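# Move round plug from power strip to green-marked socket

## Task

Take the round plug out of the power strip and insert it fully into whichever socket the diagram card shows in green. The strip is not fixed down and has to be resting flat on the table when you finish. The plug must stay seated on its own; if it only stays in because the robot is holding it, the goal is not met.

## Robot and tools

Robot: two arms, left_arm and right_arm, each with six joints and a parallel gripper. The gripper fingers point along the gripper's +z axis and close along its y axis. The reported hand position is the spot between the finger pads, roughly 1 cm behind the tips, and it can be somewhat wrong, especially when the arm is stretched far out.

Frame for results: one shared scene frame. The origin sits on the table surface midway between the arms. +z is up, +x points out across the table, and left_arm is on the +y side. The names left and right refer to the arms only, not to sides of any camera picture. Positions are in metres and orientations are quaternions in w,x,y,z order.

Tool execute_actions, argument actions: a list holding one item or nothing. Optional argument pictures (true/false) asks for camera images; images also come whenever actions is empty.
- Empty list {"actions": []}: nothing is commanded; you get the current state plus pictures.
- Move: {"actions": [{"rows": [[...]], "steps": N}]}. steps is 7 to 15 (default 15); each step lasts 1/30 s. rows holds 1 to 15 rows; row k is used on step k, and the final row keeps being used if steps exceeds the number of rows. Every row is one flat list of exactly 14 numbers covering both arms even when only one moves: left_arm waist, shoulder, elbow, wrist pitch, wrist yaw, wrist roll, opening, then right_arm in the same seven-slot order. The joint values are absolute target angles in radians (the same scale as the Joint positions line), not offsets. Stated ranges per arm: waist -2.880..2.880, shoulder 0.000..3.142, elbow 0.000..3.019, wrist pitch -1.693..1.571, wrist yaw -1.571..1.571, wrist roll -2.094..2.094. True limits may differ by up to 0.019 rad either way. A call is rejected (nothing sent) if any target goes more than 0.019 rad beyond a stated limit and beyond where that joint currently is. Targets past a true limit are clipped there, and a "joint sent to its limit" line may appear, possibly about an earlier action; its absence proves nothing. Opening is an absolute command from -1 (closed) to +1 (fully open).
- Wait: {"actions": [{"steps": N}]} with N up to 300; no new command, returns once N steps have gone by since the previous result (your reply time is included).

Motion limits: each step, a joint's target is held within a fixed lead of its measured angle (waist 0.264, shoulder 0.32, elbow 0.276, wrist pitch 0.33, wrist yaw 0.186, wrist roll 0.522 rad), and if the targets would move the hand more than 70 mm from where it is, all of that arm's targets are pulled back proportionally. Large moves therefore take several calls.

Each move's result is captured 7 steps before it ends; those remaining steps run during your reply and the next action starts after. The arms keep heading to the last row you sent until everything has nearly stopped or a step is HELD; after that only a new action moves them further. Fingers still mid-open or mid-close keep going.

Result lines: the state line gives each gripper's position and quaternion. Joint positions and Joint velocities list, per arm, the six joints (rad, rad/s) then the finger-pad gap (m, m/s; 0.094 m is fully open). grip_measured is the measured opening on the command scale; each gripper's reading may be off by up to about 1 mm, constant per scene. "joint command not followed" means a clearance check altered or blocked some joint targets; the rest of the row still ran. HELD marks steps where part or all of your row was not sent. Joint torques, in joint order without the gripper, are total drive output with per-arm offset, scale and noise, nonzero even in free air, and friction can mask or mimic load. MOTOR HOT appears from 85 °C; at 100 °C that arm and its gripper go limp until cooled, reported as OVER-TEMPERATURE FAULT.

Gripping: away from -1 and +1 the fingers go to where grip_measured would equal your command. To hold something, command below grip_measured: about 0.03 lower is a firm grip, less is lighter. Pad force tops out near 50 to 62 N (lower on some grippers), and less on parts under about 2 mm thick; first contact can spike.

Tool zoom_image: camera (cam_head_left, cam_head_right, cam_left_wrist, cam_right_wrist) and region [x0, y0, x1, y1] in pixels of that camera's latest image, origin top-left, at most 504 by 504. Image sizes: head cameras 504x504, wrist cameras 616x616.

Tool finished_scene: argument scene, the number of the scene being ended. It is final; the reply reports success and presents the next task if any. Replying with no tool call ends everything.

Cautions: expect occasional brief tugs on held parts or shoves of loose objects. Nothing may leave the table. Keep the arms from colliding or pressing hard on each other. Avoid drops, slips, slams, hard hits and forceful pushes; steady the loose strip so it stays flat. Move smoothly, avoid long heavy holds, and leave the plug seated without support before finishing.

Each tool is called after "Emit:" by a JSON object that holds its "api" and its "payload", one argument or row to a line.

## Session

Emit:
{"api": "execute_actions", "payload": {
  "actions": []
}}

Scene clock: 0.00 s of 4428.00 s.
left_arm: end_effector_position=(+0.1967, +0.8237, +0.1691) grip_measured=+1.000 end_effector_quat_wxyz=(+0.699, -0.712, -0.044, -0.042) | right_arm: end_effector_position=(+0.2028, -0.3528, +0.1455) grip_measured=+1.000 end_effector_quat_wxyz=(-0.066, +0.320, +0.910, -0.256)
Joint positions: left_arm=[ 1.159  1.734  0.745  0.967 -0.58  -1.704  0.094] | right_arm=[-0.407  1.018  0.69  -1.464  0.492  0.53   0.094]
Joint velocities: left_arm=[-0.024 -0.015 -0.012  0.012 -0.007 -0.022  0.   ] | right_arm=[ 0.005 -0.015 -0.017 -0.017  0.037 -0.081  0.   ]
Joint torques (N m, as the arm reports them, + toward a larger angle): no reading

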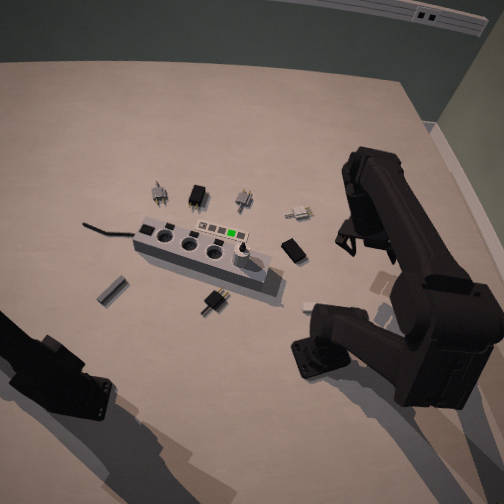

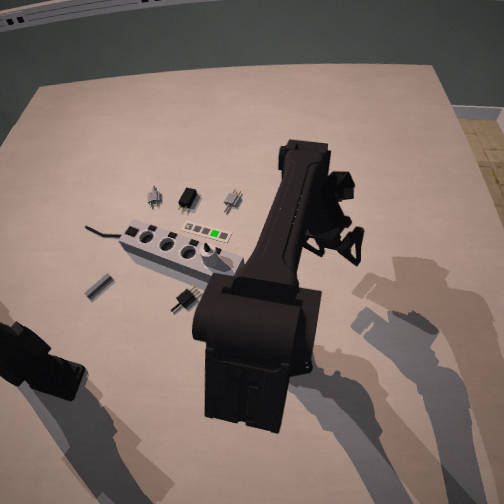

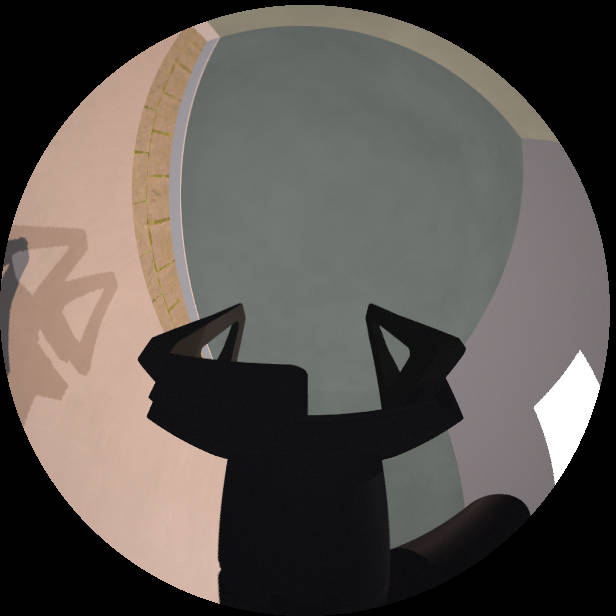

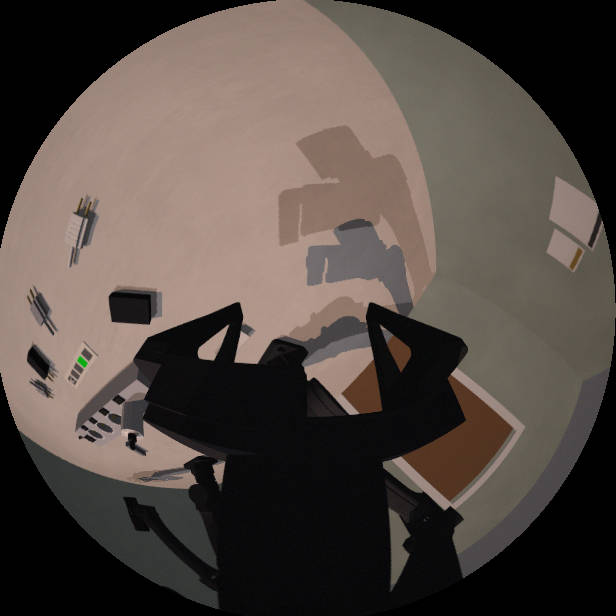

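Emit:
{"api": "zoom_image", "payload": {
  "camera": "cam_head_left",
  "region": [70, 160, 330, 330]
}}

Emit:
{"api": "zoom_image", "payload": {
  "camera": "cam_head_right",
  "region": [70, 160, 330, 330]
}}

Region (70, 160, 330, 330) of cam_head_left's 504x504 image, scaled by 1.938, with more detail than that image has; it fills the top 330 rows of this view, and the rest is white.

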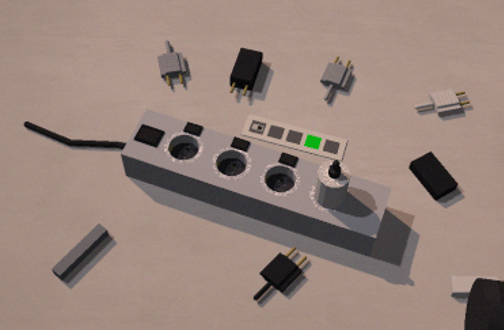

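Region (70, 160, 330, 330) of cam_head_right's 504x504 image, scaled by 1.938, with more detail than that image has; it fills the top 330 rows of this view, and the rest is white.

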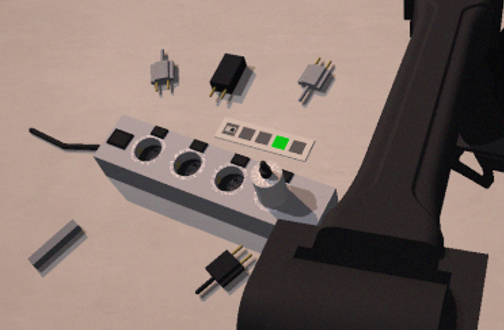

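Emit:
{"api": "execute_actions", "payload": {
  "actions": [
    {"rows":[[0.17,1.5,1.3,-1.37,0,0,1,-0.2,1.5,1.3,-1.37,0,0,1]],"steps":15}
  ]
}}

Emit:
{"api": "execute_actions", "payload": {
  "actions": [
    {"steps":60}
  ],
  "pictures": true
}}

Scene clock: 1.73 s of 4428.00 s.
left_arm: end_effector_position=(+0.2977, +0.8013, +0.1998) grip_measured=+1.000 end_effector_quat_wxyz=(+0.674, -0.721, +0.145, -0.069) | right_arm: end_effector_position=(+0.3236, -0.2682, +0.1243) grip_measured=+1.000 end_effector_quat_wxyz=(-0.121, +0.140, +0.981, -0.063)
Joint positions: left_arm=[ 1.05   1.653  0.824  0.739 -0.385 -1.509  0.094] | right_arm=[-0.258  1.353  0.94  -1.41   0.104  0.242  0.094]
Joint velocities: left_arm=[-0.63  -0.396  0.442 -0.911  0.667  0.857  0.   ] | right_arm=[ 0.376  1.402  1.17   0.193 -1.238 -0.857  0.   ]
Joint torques (N m, as the arm reports them, + toward a larger angle): left_arm=[ -2.56 -13.76  10.57   1.77  -0.04   0.25] | right_arm=[  1.6  -11.47  12.56   0.27   0.11  -0.11]
Steps of this call (steps 1 to 44: nothing new was sent; steps 45 to 52: the first 8 steps of this action). Readings (joint positions):
45: left_arm=[1.157 1.730 0.748 0.952 -0.562 -1.687] | right_arm=[-0.402 1.028 0.698 -1.462 0.454 0.496]
46: left_arm=[1.151 1.723 0.753 0.919 -0.538 -1.662] | right_arm=[-0.384 1.055 0.717 -1.459 0.407 0.451]
48: left_arm=[1.125 1.703 0.771 0.859 -0.489 -1.612] | right_arm=[-0.334 1.145 0.780 -1.441 0.311 0.372]
52: the state above

Scene clock: 3.73 s of 4428.00 s.
left_arm: end_effector_position=(+0.3865, +0.2861, +0.1737) grip_measured=+1.000 end_effector_quat_wxyz=(-0.019, -0.007, +1.000, -0.000) | right_arm: end_effector_position=(+0.4603, -0.2377, +0.1814) grip_measured=+1.000 end_effector_quat_wxyz=(-0.014, +0.009, +1.000, -0.001)
Joint positions: left_arm=[ 0.163  1.509  1.262 -1.361  0.001 -0.018  0.094] | right_arm=[-0.21   1.506  1.279 -1.373  0.003  0.012  0.094]
Joint velocities: left_arm=[-0.005  0.015 -0.007 -0.007 -0.022  0.022  0.   ] | right_arm=[-0.005 -0.005 -0.012 -0.002 -0.037 -0.022  0.   ]
Joint torques (N m, as the arm reports them, + toward a larger angle): left_arm=[ -0.85 -12.18  11.5    0.21  -0.18   0.16] | right_arm=[  1.87 -13.94  10.82   0.44  -0.16  -0.18]
Kept back: nothing.
Steps of this call (steps 1 to 7: the last 7 steps of your previous action; steps 8 to 60: the robot went on to your last target). Readings (joint positions):
1: left_arm=[1.028 1.641 0.839 0.708 -0.358 -1.482] | right_arm=[-0.246 1.398 0.983 -1.404 0.069 0.215]
2: left_arm=[1.006 1.629 0.855 0.678 -0.331 -1.455] | right_arm=[-0.235 1.434 1.025 -1.398 0.046 0.191]
4: left_arm=[0.960 1.608 0.889 0.615 -0.274 -1.400] | right_arm=[-0.223 1.485 1.107 -1.389 0.020 0.150]
8: left_arm=[0.863 1.576 0.958 0.487 -0.159 -1.285] | right_arm=[-0.211 1.512 1.241 -1.375 0.003 0.072]
60: the state above
All arms were judged still, so your last target was given up. Only a new action makes them travel on or press farther. Fingers that are still opening or closing keep moving.

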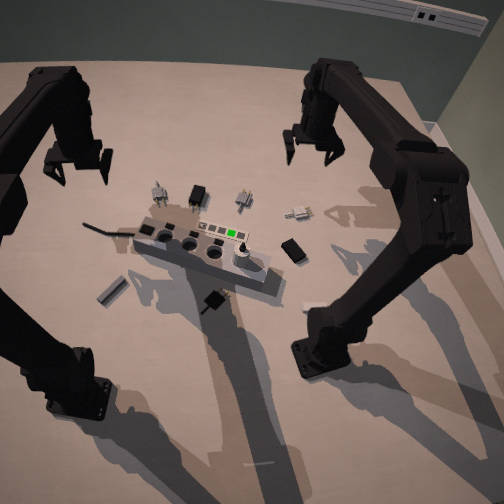

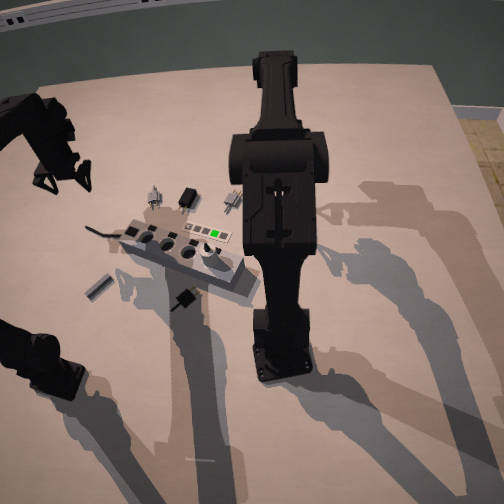

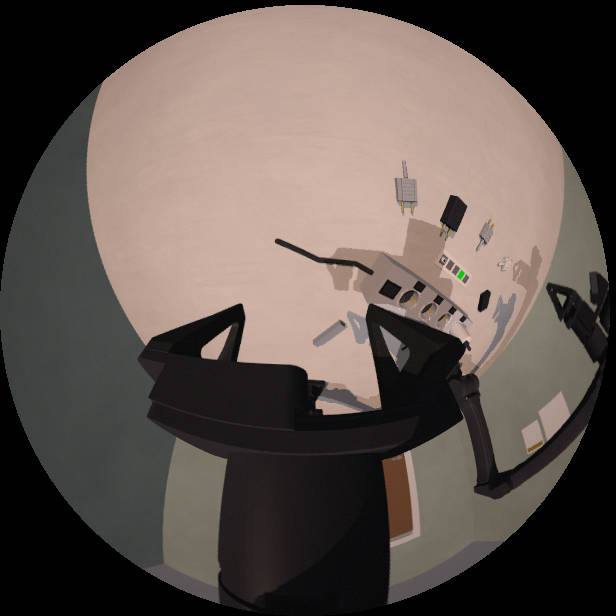

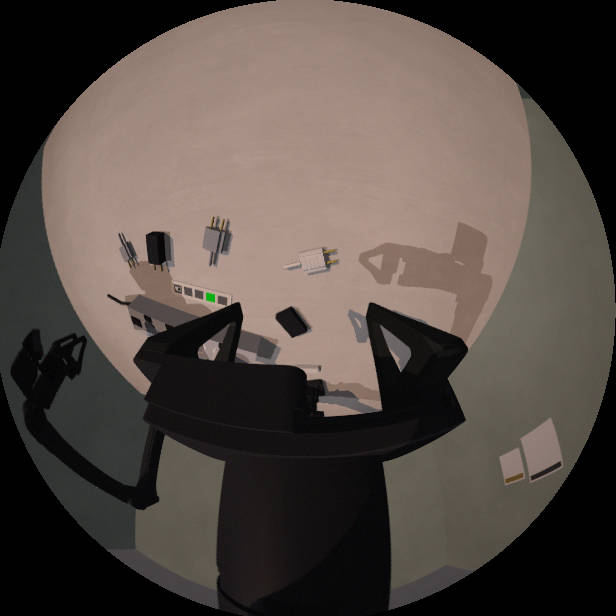

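Emit:
{"api": "execute_actions", "payload": {
  "actions": [
    {"rows":[[0.17,1.5,1.7,-1.37,0,0,1,-0.2,1.5,1.3,-0.9,0,0,1]],"steps":15}
  ]
}}

Emit:
{"api": "execute_actions", "payload": {
  "actions": [
    {"steps":25}
  ]
}}

Emit:
{"api": "execute_actions", "payload": {
  "actions": [
    {"rows":[[-0.1,1.5,1.3,-1.37,0,0,1,-0.2,1.2,1.3,-0.9,0,0,1]],"steps":15}
  ]
}}

Emit:
{"api": "execute_actions", "payload": {
  "actions": [
    {"steps":25}
  ]
}}

Scene clock: 4.83 s of 4428.00 s.
left_arm: end_effector_position=(+0.4518, +0.2859, +0.2571) grip_measured=+1.000 end_effector_quat_wxyz=(+0.085, -0.007, +0.996, -0.002) | right_arm: end_effector_position=(+0.5659, -0.2384, +0.2000) grip_measured=+1.000 end_effector_quat_wxyz=(+0.207, +0.009, +0.978, -0.001)
Joint positions: left_arm=[ 0.163  1.517  1.483 -1.367  0.001 -0.017  0.094] | right_arm=[-0.21   1.505  1.272 -0.922  0.003  0.012  0.094]
Joint velocities: left_arm=[ 0.015 -0.024  1.023  0.007  0.022 -0.051  0.   ] | right_arm=[ 0.005  0.005 -0.017  0.085  0.051 -0.095  0.   ]
Joint torques (N m, as the arm reports them, + toward a larger angle): left_arm=[ -1.07 -12.66  13.07   0.84  -0.14   0.07] | right_arm=[  1.68 -15.01  12.14   1.85  -0.17  -0.21]
Steps of this call (steps 1 to 25: nothing new was sent; steps 26 to 33: the first 8 steps of this action). Readings (joint positions):
26: left_arm=[0.163 1.509 1.270 -1.364 0.001 -0.017] | right_arm=[-0.210 1.504 1.275 -1.324 0.003 0.012]
27: left_arm=[0.163 1.513 1.288 -1.367 0.001 -0.017] | right_arm=[-0.210 1.503 1.270 -1.221 0.003 0.012]
29: left_arm=[0.163 1.517 1.344 -1.367 0.001 -0.017] | right_arm=[-0.210 1.505 1.270 -1.031 0.003 0.012]
33: the state above

Scene clock: 5.67 s of 4428.00 s.
left_arm: end_effector_position=(+0.4853, +0.2857, +0.3583) grip_measured=+1.000 end_effector_quat_wxyz=(+0.195, -0.007, +0.981, -0.003) | right_arm: end_effector_position=(+0.5673, -0.2384, +0.2006) grip_measured=+1.000 end_effector_quat_wxyz=(+0.210, +0.009, +0.978, -0.001)
Joint positions: left_arm=[ 0.163  1.485  1.674 -1.367  0.001 -0.017  0.094] | right_arm=[-0.21   1.505  1.272 -0.916  0.003  0.012  0.094]
Joint velocities: left_arm=[-0.005  0.005 -0.002  0.012  0.007 -0.007  0.   ] | right_arm=[-0.015 -0.005  0.017  0.002  0.022 -0.007  0.   ]
Joint torques (N m, as the arm reports them, + toward a larger angle): left_arm=[ -0.84 -10.78  11.55   1.08  -0.17   0.14] | right_arm=[  1.71 -14.85  12.13   2.04  -0.16  -0.19]
Kept back: nothing.
Steps of this call (steps 1 to 7: the last 7 steps of your previous action; steps 8 to 25: the robot went on to your last target). Readings (joint positions):
1: left_arm=[0.163 1.517 1.520 -1.367 0.001 -0.017] | right_arm=[-0.210 1.505 1.272 -0.919 0.003 0.012]
2: left_arm=[0.163 1.517 1.556 -1.367 0.001 -0.017] | right_arm=[-0.210 1.505 1.272 -0.917 0.003 0.012]
4: left_arm=[0.163 1.517 1.624 -1.367 0.001 -0.017] | right_arm=[-0.210 1.505 1.272 -0.916 0.003 0.012]
8: left_arm=[0.163 1.492 1.674 -1.367 0.001 -0.017] | right_arm=[-0.210 1.505 1.272 -0.916 0.003 0.012]
25: the state above

Scene clock: 5.93 s of 4428.00 s.
left_arm: end_effector_position=(+0.4242, +0.2156, +0.2540) grip_measured=+1.000 end_effector_quat_wxyz=(+0.081, +0.068, +0.994, -0.007) | right_arm: end_effector_position=(+0.5460, -0.2382, +0.2738) grip_measured=+1.000 end_effector_quat_wxyz=(+0.280, +0.009, +0.960, -0.001)
Joint positions: left_arm=[ 0.013  1.465  1.418 -1.362 -0.    -0.017  0.094] | right_arm=[-0.21   1.345  1.257 -0.916  0.003  0.012  0.094]
Joint velocities: left_arm=[-0.806  0.073 -1.082  0.007 -0.051 -0.037  0.   ] | right_arm=[-0.005 -0.874  0.007  0.007  0.007  0.037  0.   ]
Joint torques (N m, as the arm reports them, + toward a larger angle): left_arm=[-2.71 -9.74  9.2   0.71 -0.14  0.08] | right_arm=[  1.36 -15.02  12.62   2.09  -0.14  -0.13]
Steps of this call (steps 1 to 8: the first 8 steps of this action). Readings (joint positions):
1: left_arm=[0.158 1.484 1.663 -1.364 0.001 -0.017] | right_arm=[-0.210 1.499 1.272 -0.916 0.003 0.012]
2: left_arm=[0.150 1.475 1.638 -1.362 -0.000 -0.017] | right_arm=[-0.210 1.489 1.266 -0.916 0.003 0.012]
4: left_arm=[0.113 1.463 1.570 -1.362 -0.000 -0.017] | right_arm=[-0.210 1.451 1.258 -0.916 0.003 0.012]
8: the state above

Scene clock: 6.77 s of 4428.00 s.
left_arm: end_effector_position=(+0.3734, +0.1689, +0.1782) grip_measured=+1.000 end_effector_quat_wxyz=(-0.015, +0.132, +0.991, +0.002) | right_arm: end_effector_position=(+0.5200, -0.2381, +0.3547) grip_measured=+1.000 end_effector_quat_wxyz=(+0.359, +0.009, +0.933, -0.000)
Joint positions: left_arm=[-0.113  1.511  1.277 -1.367 -0.    -0.015  0.094] | right_arm=[-0.21   1.19   1.268 -0.913  0.003  0.012  0.094]
Joint velocities: left_arm=[-0.024 -0.005  0.002  0.012 -0.022  0.007  0.   ] | right_arm=[ 0.005 -0.005 -0.017 -0.007 -0.081  0.007  0.   ]
Joint torques (N m, as the arm reports them, + toward a larger angle): left_arm=[ -0.38 -12.2   10.66   0.45  -0.1    0.12] | right_arm=[ 1.6  -8.83 13.23  2.48 -0.15 -0.18]
Kept back: nothing.
Steps of this call (steps 1 to 7: the last 7 steps of your previous action; steps 8 to 25: the robot went on to your last target). Readings (joint positions):
1: left_arm=[-0.015 1.469 1.380 -1.362 -0.000 -0.017] | right_arm=[-0.210 1.315 1.257 -0.916 0.003 0.012]
2: left_arm=[-0.043 1.473 1.345 -1.362 -0.000 -0.017] | right_arm=[-0.210 1.285 1.257 -0.916 0.003 0.012]
4: left_arm=[-0.093 1.491 1.296 -1.365 -0.000 -0.016] | right_arm=[-0.210 1.229 1.258 -0.915 0.003 0.012]
8: left_arm=[-0.121 1.519 1.277 -1.367 -0.000 -0.015] | right_arm=[-0.210 1.173 1.267 -0.915 0.003 0.012]
25: the state above

Emit:
{"api": "execute_actions", "payload": {
  "actions": [
    {"rows":[[-0.1,1.5,1.3,-1.37,0,-0.28,1,0.353,1.104,1.045,-1.487,0,0.557,1]],"steps":15}
  ]
}}

Emit:
{"api": "execute_actions", "payload": {
  "actions": [
    {"steps":35}
  ],
  "pictures": true
}}

Scene clock: 8.60 s of 4428.00 s.
left_arm: end_effector_position=(+0.3734, +0.1691, +0.1782) grip_measured=+1.000 end_effector_quat_wxyz=(-0.015, +0.030, +0.999, +0.004) | right_arm: end_effector_position=(+0.3929, -0.1521, +0.2404) grip_measured=+1.000 end_effector_quat_wxyz=(+0.120, +0.030, +0.992, +0.029)
Joint positions: left_arm=[-0.112  1.511  1.277 -1.367 -0.    -0.219  0.094] | right_arm=[ 0.022  1.154  1.087 -1.256  0.005  0.285  0.094]
Joint velocities: left_arm=[-0.005  0.005  0.012 -0.002  0.022 -0.344  0.   ] | right_arm=[ 1.441  0.015 -0.608 -1.619  0.022  0.96   0.   ]
Joint torques (N m, as the arm reports them, + toward a larger angle): left_arm=[ -0.24 -12.25  10.5    0.43  -0.13  -0.19] | right_arm=[  2.46 -10.92  11.44   1.    -0.1    0.07]
Steps of this call (steps 1 to 15: the robot went on to your last target; steps 16 to 47: nothing new was sent; steps 48 to 55: the first 8 steps of this action). Readings (joint positions):
48: left_arm=[-0.113 1.511 1.277 -1.367 -0.000 -0.050] | right_arm=[-0.205 1.189 1.261 -0.929 0.004 0.039]
49: left_arm=[-0.113 1.511 1.277 -1.367 -0.000 -0.093] | right_arm=[-0.191 1.181 1.244 -0.963 0.005 0.078]
51: left_arm=[-0.112 1.511 1.277 -1.367 -0.000 -0.154] | right_arm=[-0.140 1.163 1.188 -1.045 0.005 0.150]
55: the state above

Scene clock: 9.77 s of 4428.00 s.
left_arm: end_effector_position=(+0.3734, +0.1691, +0.1782) grip_measured=+1.000 end_effector_quat_wxyz=(-0.015, +0.008, +1.000, +0.004) | right_arm: end_effector_position=(+0.2808, -0.0742, +0.2199) grip_measured=+1.000 end_effector_quat_wxyz=(-0.001, -0.011, +1.000, +0.001)
Joint positions: left_arm=[-0.112  1.511  1.277 -1.367 -0.    -0.263  0.094] | right_arm=[ 0.363  1.117  1.025 -1.479 -0.003  0.545  0.094]
Joint velocities: left_arm=[-0.005 -0.005 -0.007 -0.012 -0.037 -0.066  0.   ] | right_arm=[ 0.005  0.005 -0.012  0.022  0.037 -0.022  0.   ]
Joint torques (N m, as the arm reports them, + toward a larger angle): left_arm=[ -0.42 -12.22  10.48   0.42  -0.14  -0.2 ] | right_arm=[ 0.24 -8.35 11.05  0.06  0.12  0.13]
Kept back: nothing.
Steps of this call (steps 1 to 7: the last 7 steps of your previous action; steps 8 to 35: the robot went on to your last target). Readings (joint positions):
1: left_arm=[-0.112 1.511 1.277 -1.367 -0.000 -0.228] | right_arm=[0.074 1.154 1.067 -1.308 0.005 0.318]
2: left_arm=[-0.112 1.511 1.277 -1.367 -0.000 -0.235] | right_arm=[0.132 1.154 1.050 -1.353 0.004 0.350]
4: left_arm=[-0.112 1.511 1.277 -1.367 -0.000 -0.245] | right_arm=[0.259 1.154 1.031 -1.425 0.002 0.414]
8: left_arm=[-0.112 1.511 1.277 -1.367 -0.000 -0.256] | right_arm=[0.387 1.138 1.025 -1.473 -0.003 0.489]
35: the state above

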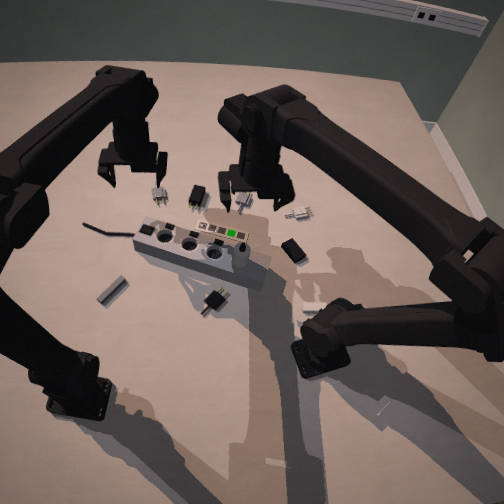

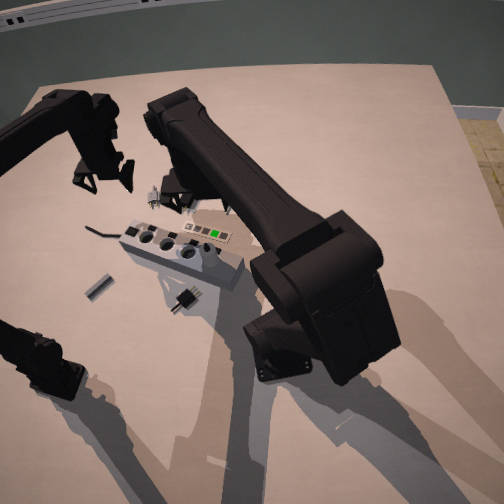

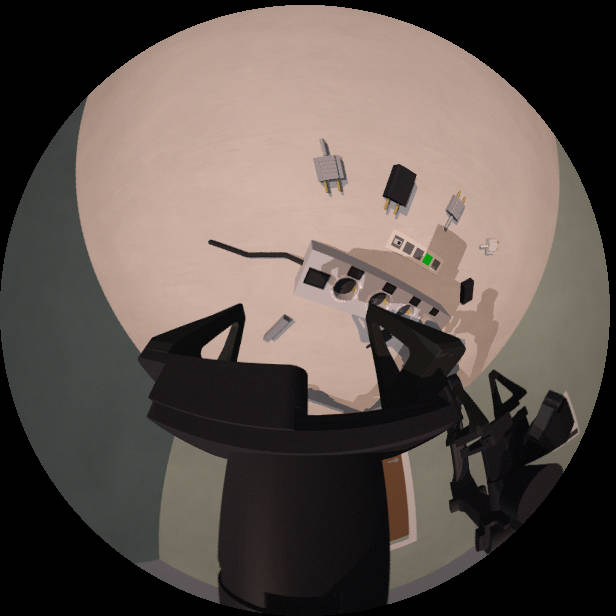

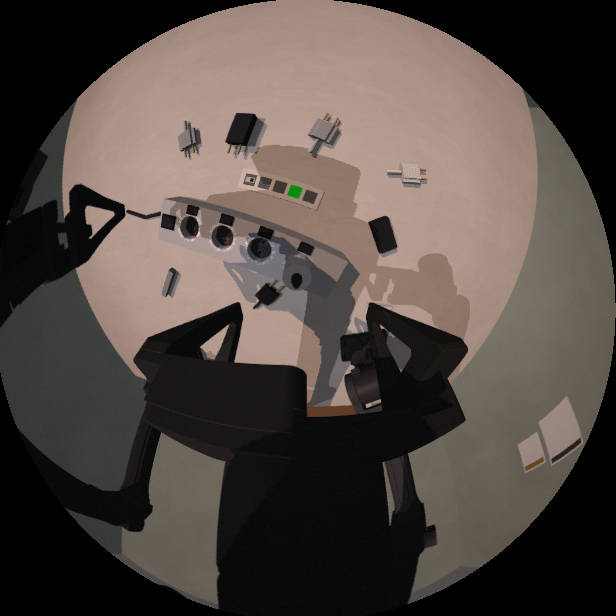

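Emit:
{"api": "execute_actions", "payload": {
  "actions": [
    {"rows":[[-0.1,1.5,1.3,-1.37,0,-1.8,1,0.41,1.115,0.977,-1.403,0,1.92,1]],"steps":15}
  ]
}}

Emit:
{"api": "execute_actions", "payload": {
  "actions": [
    {"rows":[[-0.25,1.5,1.25,-1.3,0,-1.8,1,0.41,1.115,0.977,-1.403,0,1.92,1]],"steps":15}
  ]
}}

Emit:
{"api": "execute_actions", "payload": {
  "actions": [
    {"rows":[[-0.405,1.515,1.157,-1.181,0,-1.81,1,0.41,1.115,0.977,-1.403,0,1.93,1]],"steps":15}
  ]
}}

Emit:
{"api": "execute_actions", "payload": {
  "actions": [
    {"steps":25}
  ],
  "pictures": true
}}

Scene clock: 12.07 s of 4428.00 s.
left_arm: end_effector_position=(+0.3734, +0.1692, +0.1782) grip_measured=+1.000 end_effector_quat_wxyz=(-0.012, -0.356, +0.934, +0.009) | right_arm: end_effector_position=(+0.2719, -0.0670, +0.1965) grip_measured=+1.000 end_effector_quat_wxyz=(-0.000, +0.339, +0.941, +0.001)
Joint positions: left_arm=[-0.112  1.511  1.277 -1.367 -0.    -1.006  0.094] | right_arm=[ 0.401  1.115  0.962 -1.417 -0.001  1.297  0.094]
Joint velocities: left_arm=[ 0.015  0.005 -0.002 -0.002  0.022 -2.762  0.   ] | right_arm=[-0.005 -0.005 -0.002  0.007  0.081  2.791  0.   ]
Joint torques (N m, as the arm reports them, + toward a larger angle): left_arm=[ -0.64 -11.86  10.56   0.25  -0.19  -0.13] | right_arm=[ 1.6  -6.65 10.31  1.08  0.06  0.05]
Steps of this call (steps 1 to 15: the robot went on to your last target; steps 16 to 61: nothing new was sent; steps 62 to 69: the first 8 steps of this action). Readings (joint positions):
62: left_arm=[-0.112 1.511 1.277 -1.367 -0.000 -0.333] | right_arm=[0.366 1.117 1.019 -1.467 -0.002 0.617]
63: left_arm=[-0.112 1.511 1.277 -1.367 -0.000 -0.431] | right_arm=[0.372 1.115 1.008 -1.444 -0.001 0.716]
65: left_arm=[-0.112 1.511 1.277 -1.367 -0.000 -0.622] | right_arm=[0.389 1.115 0.982 -1.422 -0.001 0.910]
69: the state above

Scene clock: 12.57 s of 4428.00 s.
left_arm: end_effector_position=(+0.3544, +0.1062, +0.1692) grip_measured=+1.000 end_effector_quat_wxyz=(-0.001, +0.612, -0.791, +0.000) | right_arm: end_effector_position=(+0.2724, -0.0667, +0.1965) grip_measured=+1.000 end_effector_quat_wxyz=(-0.000, +0.597, +0.802, +0.002)
Joint positions: left_arm=[-0.264  1.507  1.248 -1.31  -0.001 -1.749  0.094] | right_arm=[ 0.401  1.115  0.962 -1.415 -0.001  1.886  0.094]
Joint velocities: left_arm=[-0.269 -0.005 -0.017 -0.002  0.037 -0.168  0.   ] | right_arm=[-0.005  0.015 -0.002  0.002 -0.037  0.168  0.   ]
Joint torques (N m, as the arm reports them, + toward a larger angle): left_arm=[  1.08 -11.99   8.85   0.76  -0.14  -0.19] | right_arm=[ 1.67 -6.89 10.37  0.94  0.08  0.09]
Steps of this call (steps 1 to 7: the last 7 steps of your previous action; steps 8 to 15: the first 8 steps of this action). Readings (joint positions):
8: left_arm=[-0.119 1.510 1.273 -1.357 -0.002 -1.623] | right_arm=[0.401 1.115 0.962 -1.415 -0.001 1.800]
9: left_arm=[-0.133 1.508 1.266 -1.338 -0.003 -1.655] | right_arm=[0.401 1.115 0.962 -1.415 -0.001 1.822]
11: left_arm=[-0.183 1.507 1.256 -1.318 -0.003 -1.702] | right_arm=[0.401 1.115 0.962 -1.415 -0.001 1.853]
15: the state above

Scene clock: 13.07 s of 4428.00 s.
left_arm: end_effector_position=(+0.3547, +0.1064, +0.1692) grip_measured=+1.000 end_effector_quat_wxyz=(-0.001, +0.623, -0.782, +0.001) | right_arm: end_effector_position=(+0.2724, -0.0667, +0.1965) grip_measured=+1.000 end_effector_quat_wxyz=(-0.000, +0.609, +0.793, +0.002)
Joint positions: left_arm=[-0.264  1.507  1.248 -1.31  -0.001 -1.776  0.094] | right_arm=[ 0.401  1.115  0.962 -1.415 -0.001  1.916  0.094]
Joint velocities: left_arm=[-0.024  0.005 -0.002  0.012 -0.007  0.007  0.   ] | right_arm=[-0.005 -0.005  0.002 -0.002 -0.007  0.007  0.   ]
Joint torques (N m, as the arm reports them, + toward a larger angle): left_arm=[ -1.84 -11.24   8.49   0.52  -0.21  -0.03] | right_arm=[ 1.41 -6.41 10.37  0.86  0.08  0.12]
Kept back: nothing.
A step of this action was HELD (marked below), so the last 7 steps of it were dropped. An arm can still carry out its HELD step.
Steps of this call (steps 1 to 7: the last 7 steps of your previous action; steps 8 to 15: the first 8 steps of this action). Readings (joint positions):
8: left_arm=[-0.264 1.507 1.248 -1.310 -0.001 -1.776] | right_arm=[0.401 1.115 0.962 -1.415 -0.001 1.906] HELD
9: left_arm=[-0.264 1.507 1.248 -1.310 -0.001 -1.776] | right_arm=[0.401 1.115 0.962 -1.415 -0.001 1.908] HELD
10: left_arm=[-0.264 1.507 1.248 -1.310 -0.001 -1.776] | right_arm=[0.401 1.115 0.962 -1.415 -0.001 1.910] HELD
11: left_arm=[-0.264 1.507 1.248 -1.310 -0.001 -1.776] | right_arm=[0.401 1.115 0.962 -1.415 -0.001 1.912] HELD
12: left_arm=[-0.264 1.507 1.248 -1.310 -0.001 -1.776] | right_arm=[0.401 1.115 0.962 -1.415 -0.001 1.913] HELD
13: left_arm=[-0.264 1.507 1.248 -1.310 -0.001 -1.776] | right_arm=[0.401 1.115 0.962 -1.415 -0.001 1.914] HELD
14: left_arm=[-0.264 1.507 1.248 -1.310 -0.001 -1.776] | right_arm=[0.401 1.115 0.962 -1.415 -0.001 1.915] HELD
15: the state above HELD
joint command not followed: on one or more control steps a check withheld the commanded joint targets of the left arm, and it was not sent them on those steps. On the call's last step the targets were still withheld.
cause: the commanded joint targets would bring a part of the robot too close to another arm (this arm's forearm (the part past joint 3) and the other arm's wrist (the part past joint 4)); next, command targets that bring no part of the robot closer to that arm.

Scene clock: 13.90 s of 4428.00 s.
left_arm: end_effector_position=(+0.3547, +0.1064, +0.1692) grip_measured=+1.000 end_effector_quat_wxyz=(-0.001, +0.623, -0.782, +0.001) | right_arm: end_effector_position=(+0.2724, -0.0667, +0.1965) grip_measured=+1.000 end_effector_quat_wxyz=(-0.000, +0.610, +0.792, +0.002)
Joint positions: left_arm=[-0.264  1.507  1.248 -1.31  -0.001 -1.776  0.094] | right_arm=[ 0.401  1.115  0.962 -1.415 -0.001  1.918  0.094]
Joint velocities: left_arm=[-0.005 -0.005 -0.012 -0.002 -0.037  0.022  0.   ] | right_arm=[ 0.005 -0.005 -0.022 -0.007 -0.037  0.037  0.   ]
Joint torques (N m, as the arm reports them, + toward a larger angle): left_arm=[ -1.39 -11.19   8.67   0.51  -0.21  -0.03] | right_arm=[ 1.4  -6.68 10.36  0.89  0.07  0.14]
Kept back: nothing.
Steps of this call (steps 1 to 25: nothing new was sent). Readings (joint positions):
1: left_arm=[-0.264 1.507 1.248 -1.310 -0.001 -1.776] | right_arm=[0.401 1.115 0.962 -1.415 -0.001 1.916]
2: left_arm=[-0.264 1.507 1.248 -1.310 -0.001 -1.776] | right_arm=[0.401 1.115 0.962 -1.415 -0.001 1.916]
4: left_arm=[-0.264 1.507 1.248 -1.310 -0.001 -1.776] | right_arm=[0.401 1.115 0.962 -1.415 -0.001 1.917]
8: left_arm=[-0.264 1.507 1.248 -1.310 -0.001 -1.776] | right_arm=[0.401 1.115 0.962 -1.415 -0.001 1.918]
25: the state above

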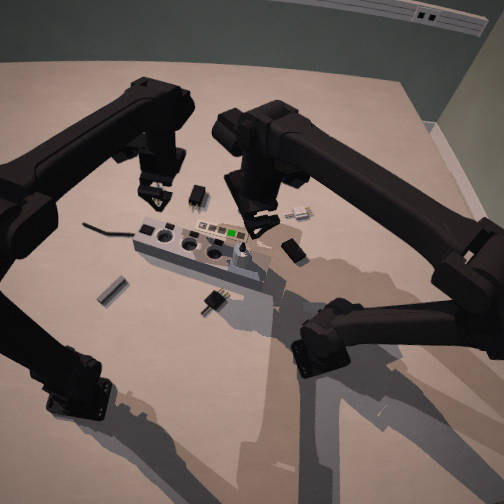

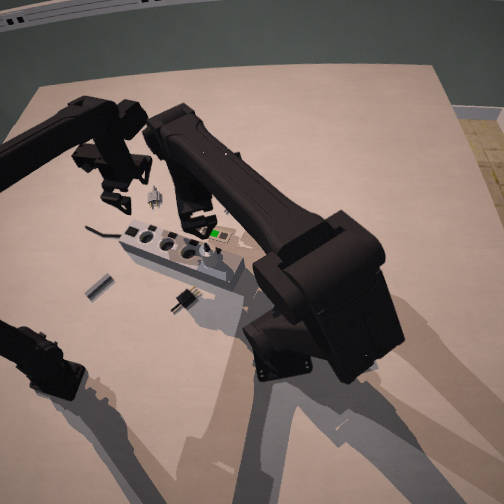

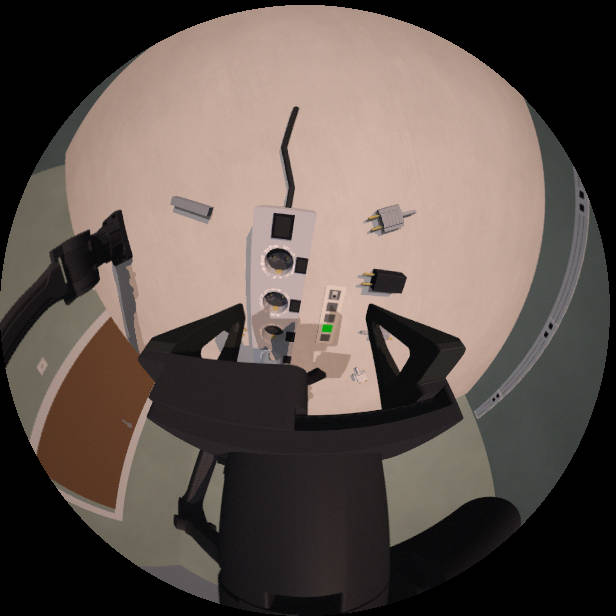

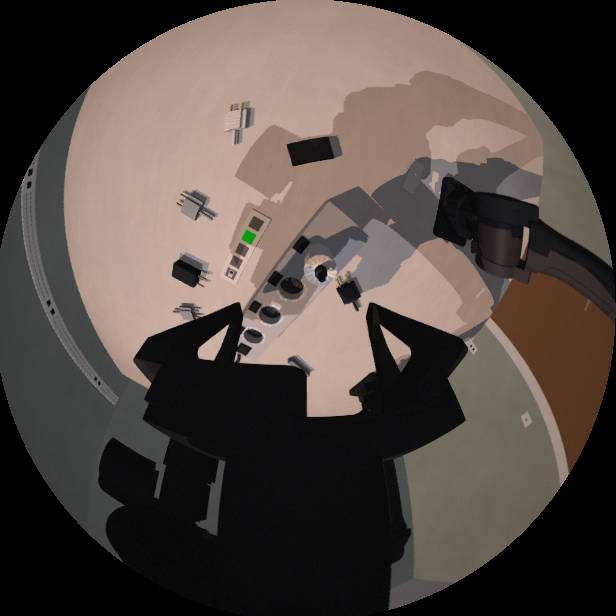

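Emit:
{"api": "execute_actions", "payload": {
  "actions": [
    {"rows":[[-0.225,1.505,1.2,-1.25,0.5,-1.6,1,0.415,1.12,0.865,-1.29,0,1.93,1]],"steps":12}
  ]
}}

Emit:
{"api": "execute_actions", "payload": {
  "actions": [
    {"rows":[[-0.22,1.51,1.07,-1.12,0.5,-1.59,1,0.415,1.12,0.865,-1.29,0,1.93,1]],"steps":15}
  ]
}}

Emit:
{"api": "execute_actions", "payload": {
  "actions": [
    {"steps":20}
  ],
  "pictures": true
}}

Scene clock: 15.97 s of 4428.00 s.
left_arm: end_effector_position=(+0.3469, +0.0935, +0.1647) grip_measured=+1.000 end_effector_quat_wxyz=(+0.039, +0.611, -0.790, +0.021) | right_arm: end_effector_position=(+0.2666, -0.0707, +0.1591) grip_measured=+1.000 end_effector_quat_wxyz=(+0.001, +0.610, +0.792, +0.004)
Joint positions: left_arm=[-0.263  1.507  1.234 -1.297  0.088 -1.747  0.094] | right_arm=[ 0.401  1.113  0.861 -1.311 -0.001  1.918  0.094]
Joint velocities: left_arm=[ 0.015 -0.005 -0.164  0.149  0.608  0.344  0.   ] | right_arm=[ 0.005  0.073 -0.457  0.081 -0.022  0.022  0.   ]
Joint torques (N m, as the arm reports them, + toward a larger angle): left_arm=[  0.14 -11.43   8.49   0.71  -0.1    0.09] | right_arm=[ 2.25 -5.76 11.58  1.09  0.06  0.11]
Steps of this call (steps 1 to 57: nothing new was sent; steps 58 to 62: the first 5 steps of this action). Readings (joint positions):
58: left_arm=[-0.264 1.507 1.248 -1.310 0.004 -1.776] | right_arm=[0.401 1.114 0.950 -1.394 -0.001 1.918]
59: left_arm=[-0.264 1.507 1.246 -1.309 0.019 -1.773] | right_arm=[0.401 1.110 0.929 -1.354 -0.001 1.918]
61: left_arm=[-0.263 1.507 1.240 -1.302 0.064 -1.758] | right_arm=[0.401 1.112 0.879 -1.315 -0.001 1.918]
62: the state above

Scene clock: 16.47 s of 4428.00 s.
left_arm: end_effector_position=(+0.3125, +0.0532, +0.1357) grip_measured=+1.000 end_effector_quat_wxyz=(-0.194, -0.559, +0.797, -0.122) | right_arm: end_effector_position=(+0.2633, -0.0730, +0.1512) grip_measured=+1.000 end_effector_quat_wxyz=(-0.001, +0.611, +0.792, -0.002)
Joint positions: left_arm=[-0.237  1.506  1.104 -1.165  0.463 -1.628  0.094] | right_arm=[ 0.401  1.117  0.842 -1.301 -0.001  1.919  0.094]
Joint velocities: left_arm=[ 0.015 -0.005 -0.51   0.437  0.637  0.168  0.   ] | right_arm=[-0.005  0.005 -0.007 -0.007 -0.022 -0.066  0.   ]
Joint torques (N m, as the arm reports them, + toward a larger angle): left_arm=[ -0.7  -10.63   8.42   0.74   0.16   0.14] | right_arm=[ 1.84 -5.98 10.96  0.82  0.1   0.12]
Steps of this call (steps 1 to 7: the last 7 steps of your previous action; steps 8 to 15: the first 8 steps of this action). Readings (joint positions):
8: left_arm=[-0.246 1.507 1.204 -1.267 0.288 -1.669] | right_arm=[0.401 1.117 0.842 -1.301 -0.001 1.919]
9: left_arm=[-0.244 1.506 1.197 -1.255 0.313 -1.662] | right_arm=[0.401 1.117 0.842 -1.301 -0.001 1.919]
11: left_arm=[-0.241 1.506 1.173 -1.224 0.363 -1.649] | right_arm=[0.401 1.117 0.842 -1.301 -0.001 1.919]
15: the state above

Scene clock: 17.13 s of 4428.00 s.
left_arm: end_effector_position=(+0.3029, +0.0531, +0.1226) grip_measured=+1.000 end_effector_quat_wxyz=(-0.208, -0.550, +0.798, -0.129) | right_arm: end_effector_position=(+0.2633, -0.0730, +0.1512) grip_measured=+1.000 end_effector_quat_wxyz=(-0.001, +0.611, +0.792, -0.002)
Joint positions: left_arm=[-0.235  1.506  1.059 -1.13   0.495 -1.607  0.094] | right_arm=[ 0.401  1.117  0.842 -1.301 -0.001  1.919  0.094]
Joint velocities: left_arm=[ 0.005  0.015  0.012 -0.012 -0.051  0.022  0.   ] | right_arm=[-0.015 -0.015  0.002  0.002 -0.081 -0.022  0.   ]
Joint torques (N m, as the arm reports them, + toward a larger angle): left_arm=[-0.26 -9.72  9.03  0.83  0.29  0.16] | right_arm=[ 2.07 -6.1  10.91  0.74  0.09  0.12]
Kept back: nothing.
Steps of this call (steps 1 to 7: the last 7 steps of your previous action; steps 8 to 20: the robot went on to your last target). Readings (joint positions):
1: left_arm=[-0.236 1.506 1.087 -1.153 0.481 -1.624] | right_arm=[0.401 1.117 0.842 -1.301 -0.001 1.919]
2: left_arm=[-0.236 1.506 1.074 -1.144 0.490 -1.621] | right_arm=[0.401 1.117 0.842 -1.301 -0.001 1.919]
4: left_arm=[-0.236 1.506 1.061 -1.138 0.493 -1.616] | right_arm=[0.401 1.117 0.842 -1.301 -0.001 1.919]
8: left_arm=[-0.236 1.506 1.059 -1.131 0.495 -1.611] | right_arm=[0.401 1.117 0.842 -1.301 -0.001 1.919]
20: the state above

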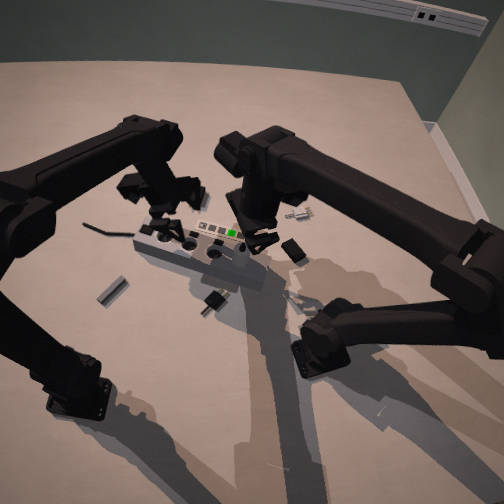

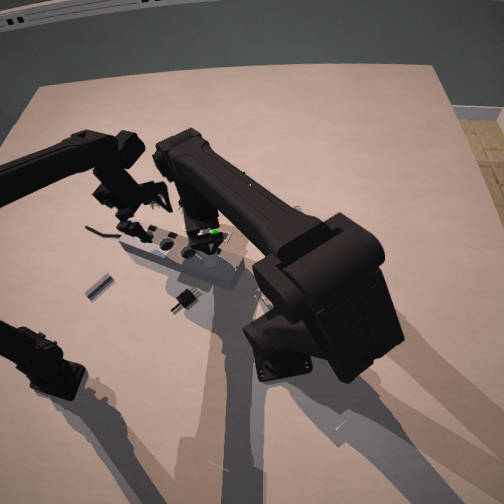

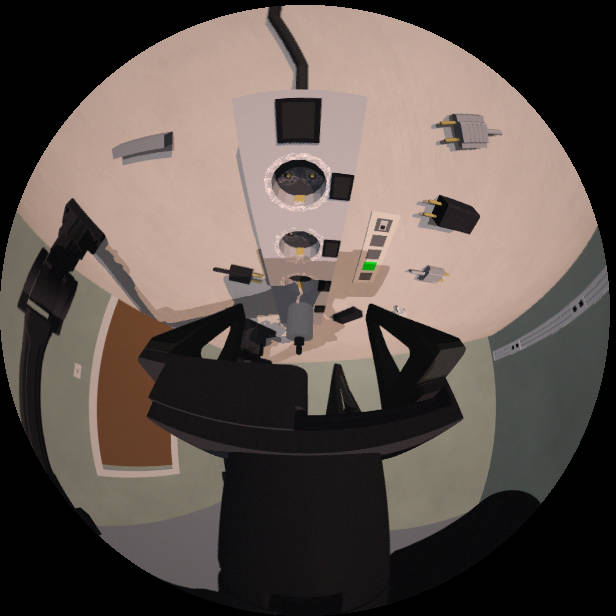

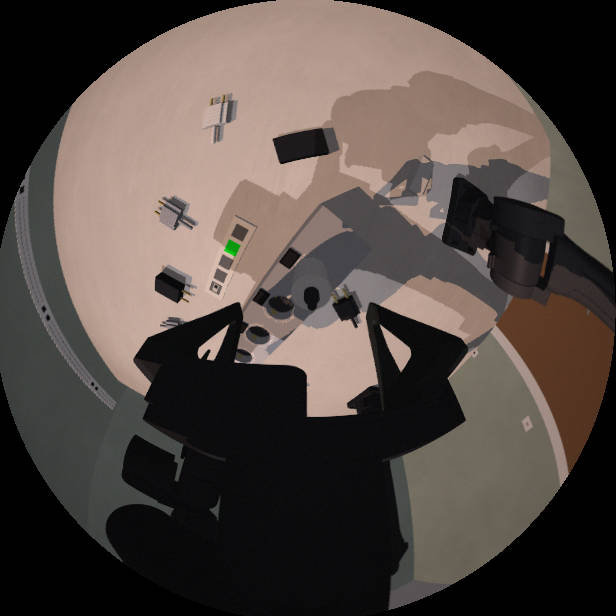

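Emit:
{"api": "zoom_image", "payload": {
  "camera": "cam_right_wrist",
  "region": [220, 200, 400, 380]
}}

Emit:
{"api": "execute_actions", "payload": {
  "actions": [
    {"rows":[[-0.22,1.53,1.04,-1.07,0.5,-1.59,1,0.415,1.12,0.865,-1.29,0,1.93,1],[-0.22,1.53,1.04,-1.07,0.5,-1.59,1,0.415,1.12,0.865,-1.29,0,1.93,1],[-0.22,1.55,1.02,-1.03,0.5,-1.59,1,0.415,1.12,0.865,-1.29,0,1.93,1],[-0.22,1.55,1.02,-1.03,0.5,-1.59,1,0.415,1.12,0.865,-1.29,0,1.93,1],[-0.22,1.57,1.0,-0.99,0.5,-1.59,1,0.415,1.12,0.865,-1.29,0,1.93,1],[-0.22,1.57,1.0,-0.99,0.5,-1.59,1,0.415,1.12,0.865,-1.29,0,1.93,1],[-0.22,1.59,0.98,-0.95,0.5,-1.59,1,0.415,1.12,0.865,-1.29,0,1.93,1],[-0.22,1.59,0.98,-0.95,0.5,-1.59,1,0.415,1.12,0.865,-1.29,0,1.93,1],[-0.22,1.61,0.96,-0.91,0.5,-1.59,1,0.415,1.12,0.865,-1.29,0,1.93,1],[-0.22,1.61,0.96,-0.91,0.5,-1.59,1,0.415,1.12,0.865,-1.29,0,1.93,1],[-0.22,1.628,0.945,-0.87,0.5,-1.59,1,0.415,1.12,0.865,-1.29,0,1.93,1]],"steps":15}
  ]
}}

Emit:
{"api": "execute_actions", "payload": {
  "actions": [
    {"steps":15}
  ],
  "pictures": true
}}

Region (220, 200, 400, 380) of cam_right_wrist's 616x616 image, scaled by 2.800, with more detail than that image has.

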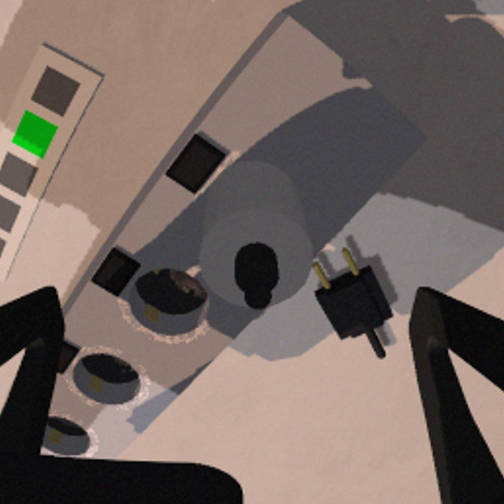

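Scene clock: 18.13 s of 4428.00 s.
left_arm: end_effector_position=(+0.3091, +0.0502, +0.0879) grip_measured=+1.000 end_effector_quat_wxyz=(-0.197, -0.545, +0.801, -0.147) | right_arm: end_effector_position=(+0.2633, -0.0730, +0.1512) grip_measured=+1.000 end_effector_quat_wxyz=(-0.001, +0.611, +0.792, -0.002)
Joint positions: left_arm=[-0.235  1.545  1.    -0.988  0.496 -1.607  0.094] | right_arm=[ 0.401  1.117  0.842 -1.301 -0.001  1.919  0.094]
Joint velocities: left_arm=[-0.005  0.386 -0.286  0.491  0.022  0.051  0.   ] | right_arm=[ 0.015 -0.024  0.002 -0.002  0.022 -0.066  0.   ]
Joint torques (N m, as the arm reports them, + toward a larger angle): left_arm=[-0.29 -8.77  7.68  0.63  0.26  0.11] | right_arm=[ 1.86 -6.11 10.96  0.88  0.09  0.11]
Steps of this call (steps 1 to 15: the robot went on to your last target; steps 16 to 22: nothing new was sent; steps 23 to 30: the first 8 steps of this action). Readings (joint positions):
23: left_arm=[-0.235 1.506 1.056 -1.121 0.495 -1.607] | right_arm=[0.401 1.117 0.842 -1.301 -0.001 1.919]
24: left_arm=[-0.235 1.506 1.053 -1.105 0.496 -1.607] | right_arm=[0.401 1.117 0.842 -1.301 -0.001 1.919]
26: left_arm=[-0.235 1.511 1.039 -1.067 0.496 -1.607] | right_arm=[0.401 1.117 0.842 -1.301 -0.001 1.919]
30: the state above

Scene clock: 18.63 s of 4428.00 s.
left_arm: end_effector_position=(+0.2989, +0.0543, +0.0336) grip_measured=+1.000 end_effector_quat_wxyz=(-0.210, -0.550, +0.798, -0.129) | right_arm: end_effector_position=(+0.2633, -0.0730, +0.1512) grip_measured=+1.000 end_effector_quat_wxyz=(-0.001, +0.611, +0.792, -0.002)
Joint positions: left_arm=[-0.235  1.633  0.935 -0.88   0.498 -1.606  0.094] | right_arm=[ 0.401  1.117  0.842 -1.301 -0.001  1.919  0.094]
Joint velocities: left_arm=[-0.005 -0.015 -0.012 -0.002  0.022  0.037  0.   ] | right_arm=[ 0.005 -0.015 -0.002  0.007  0.022  0.037  0.   ]
Joint torques (N m, as the arm reports them, + toward a larger angle): left_arm=[ -0.17 -11.22   7.76   0.8    0.21   0.13] | right_arm=[ 1.99 -6.01 10.79  0.75  0.08  0.14]
Kept back: nothing.
Steps of this call (steps 1 to 7: the last 7 steps of your previous action; steps 8 to 15: the robot went on to your last target). Readings (joint positions):
1: left_arm=[-0.235 1.559 0.989 -0.969 0.496 -1.607] | right_arm=[0.401 1.117 0.842 -1.301 -0.001 1.919]
2: left_arm=[-0.235 1.572 0.977 -0.948 0.496 -1.607] | right_arm=[0.401 1.117 0.842 -1.301 -0.001 1.919]
4: left_arm=[-0.235 1.599 0.956 -0.911 0.498 -1.606] | right_arm=[0.401 1.117 0.842 -1.301 -0.001 1.919]
8: left_arm=[-0.235 1.633 0.936 -0.885 0.498 -1.606] | right_arm=[0.401 1.117 0.842 -1.301 -0.001 1.919]
15: the state above

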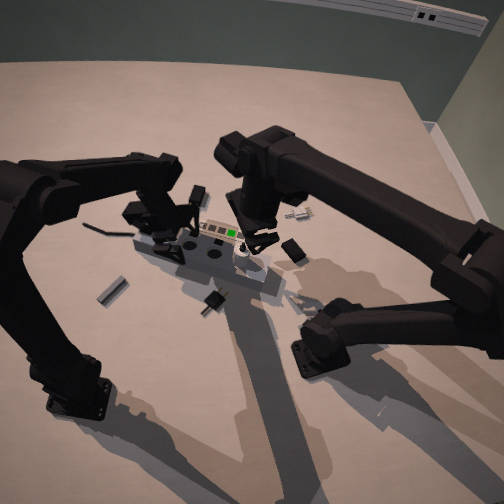

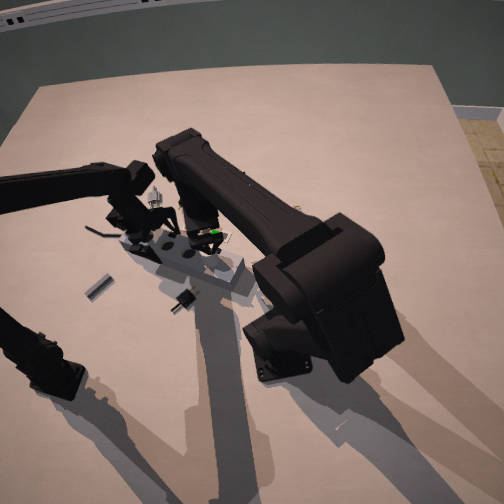

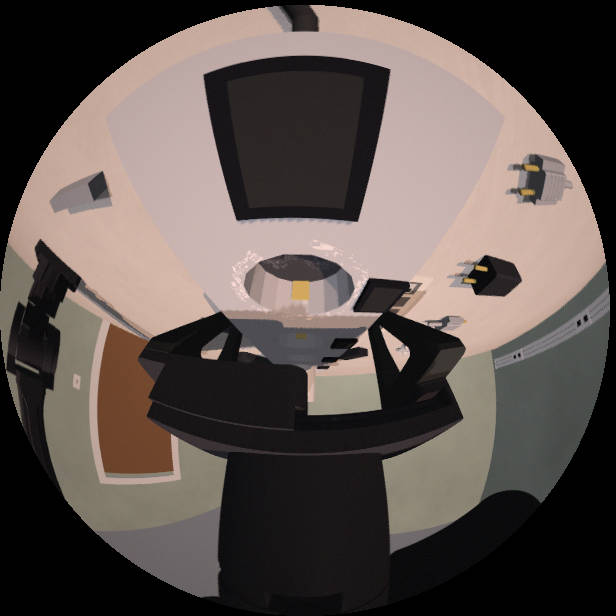

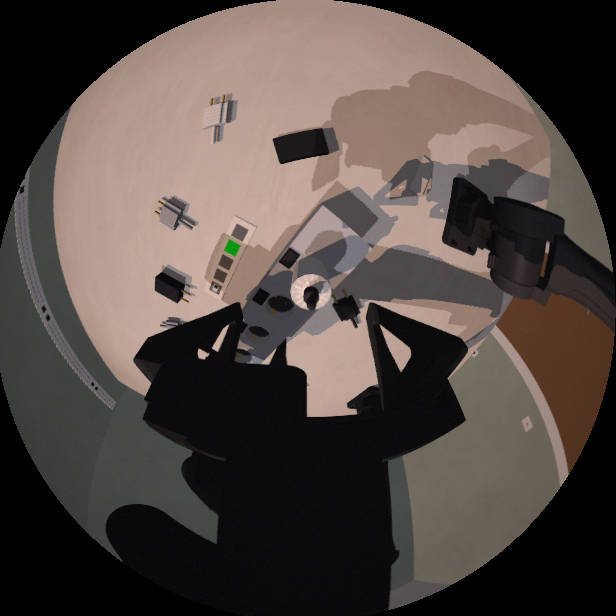

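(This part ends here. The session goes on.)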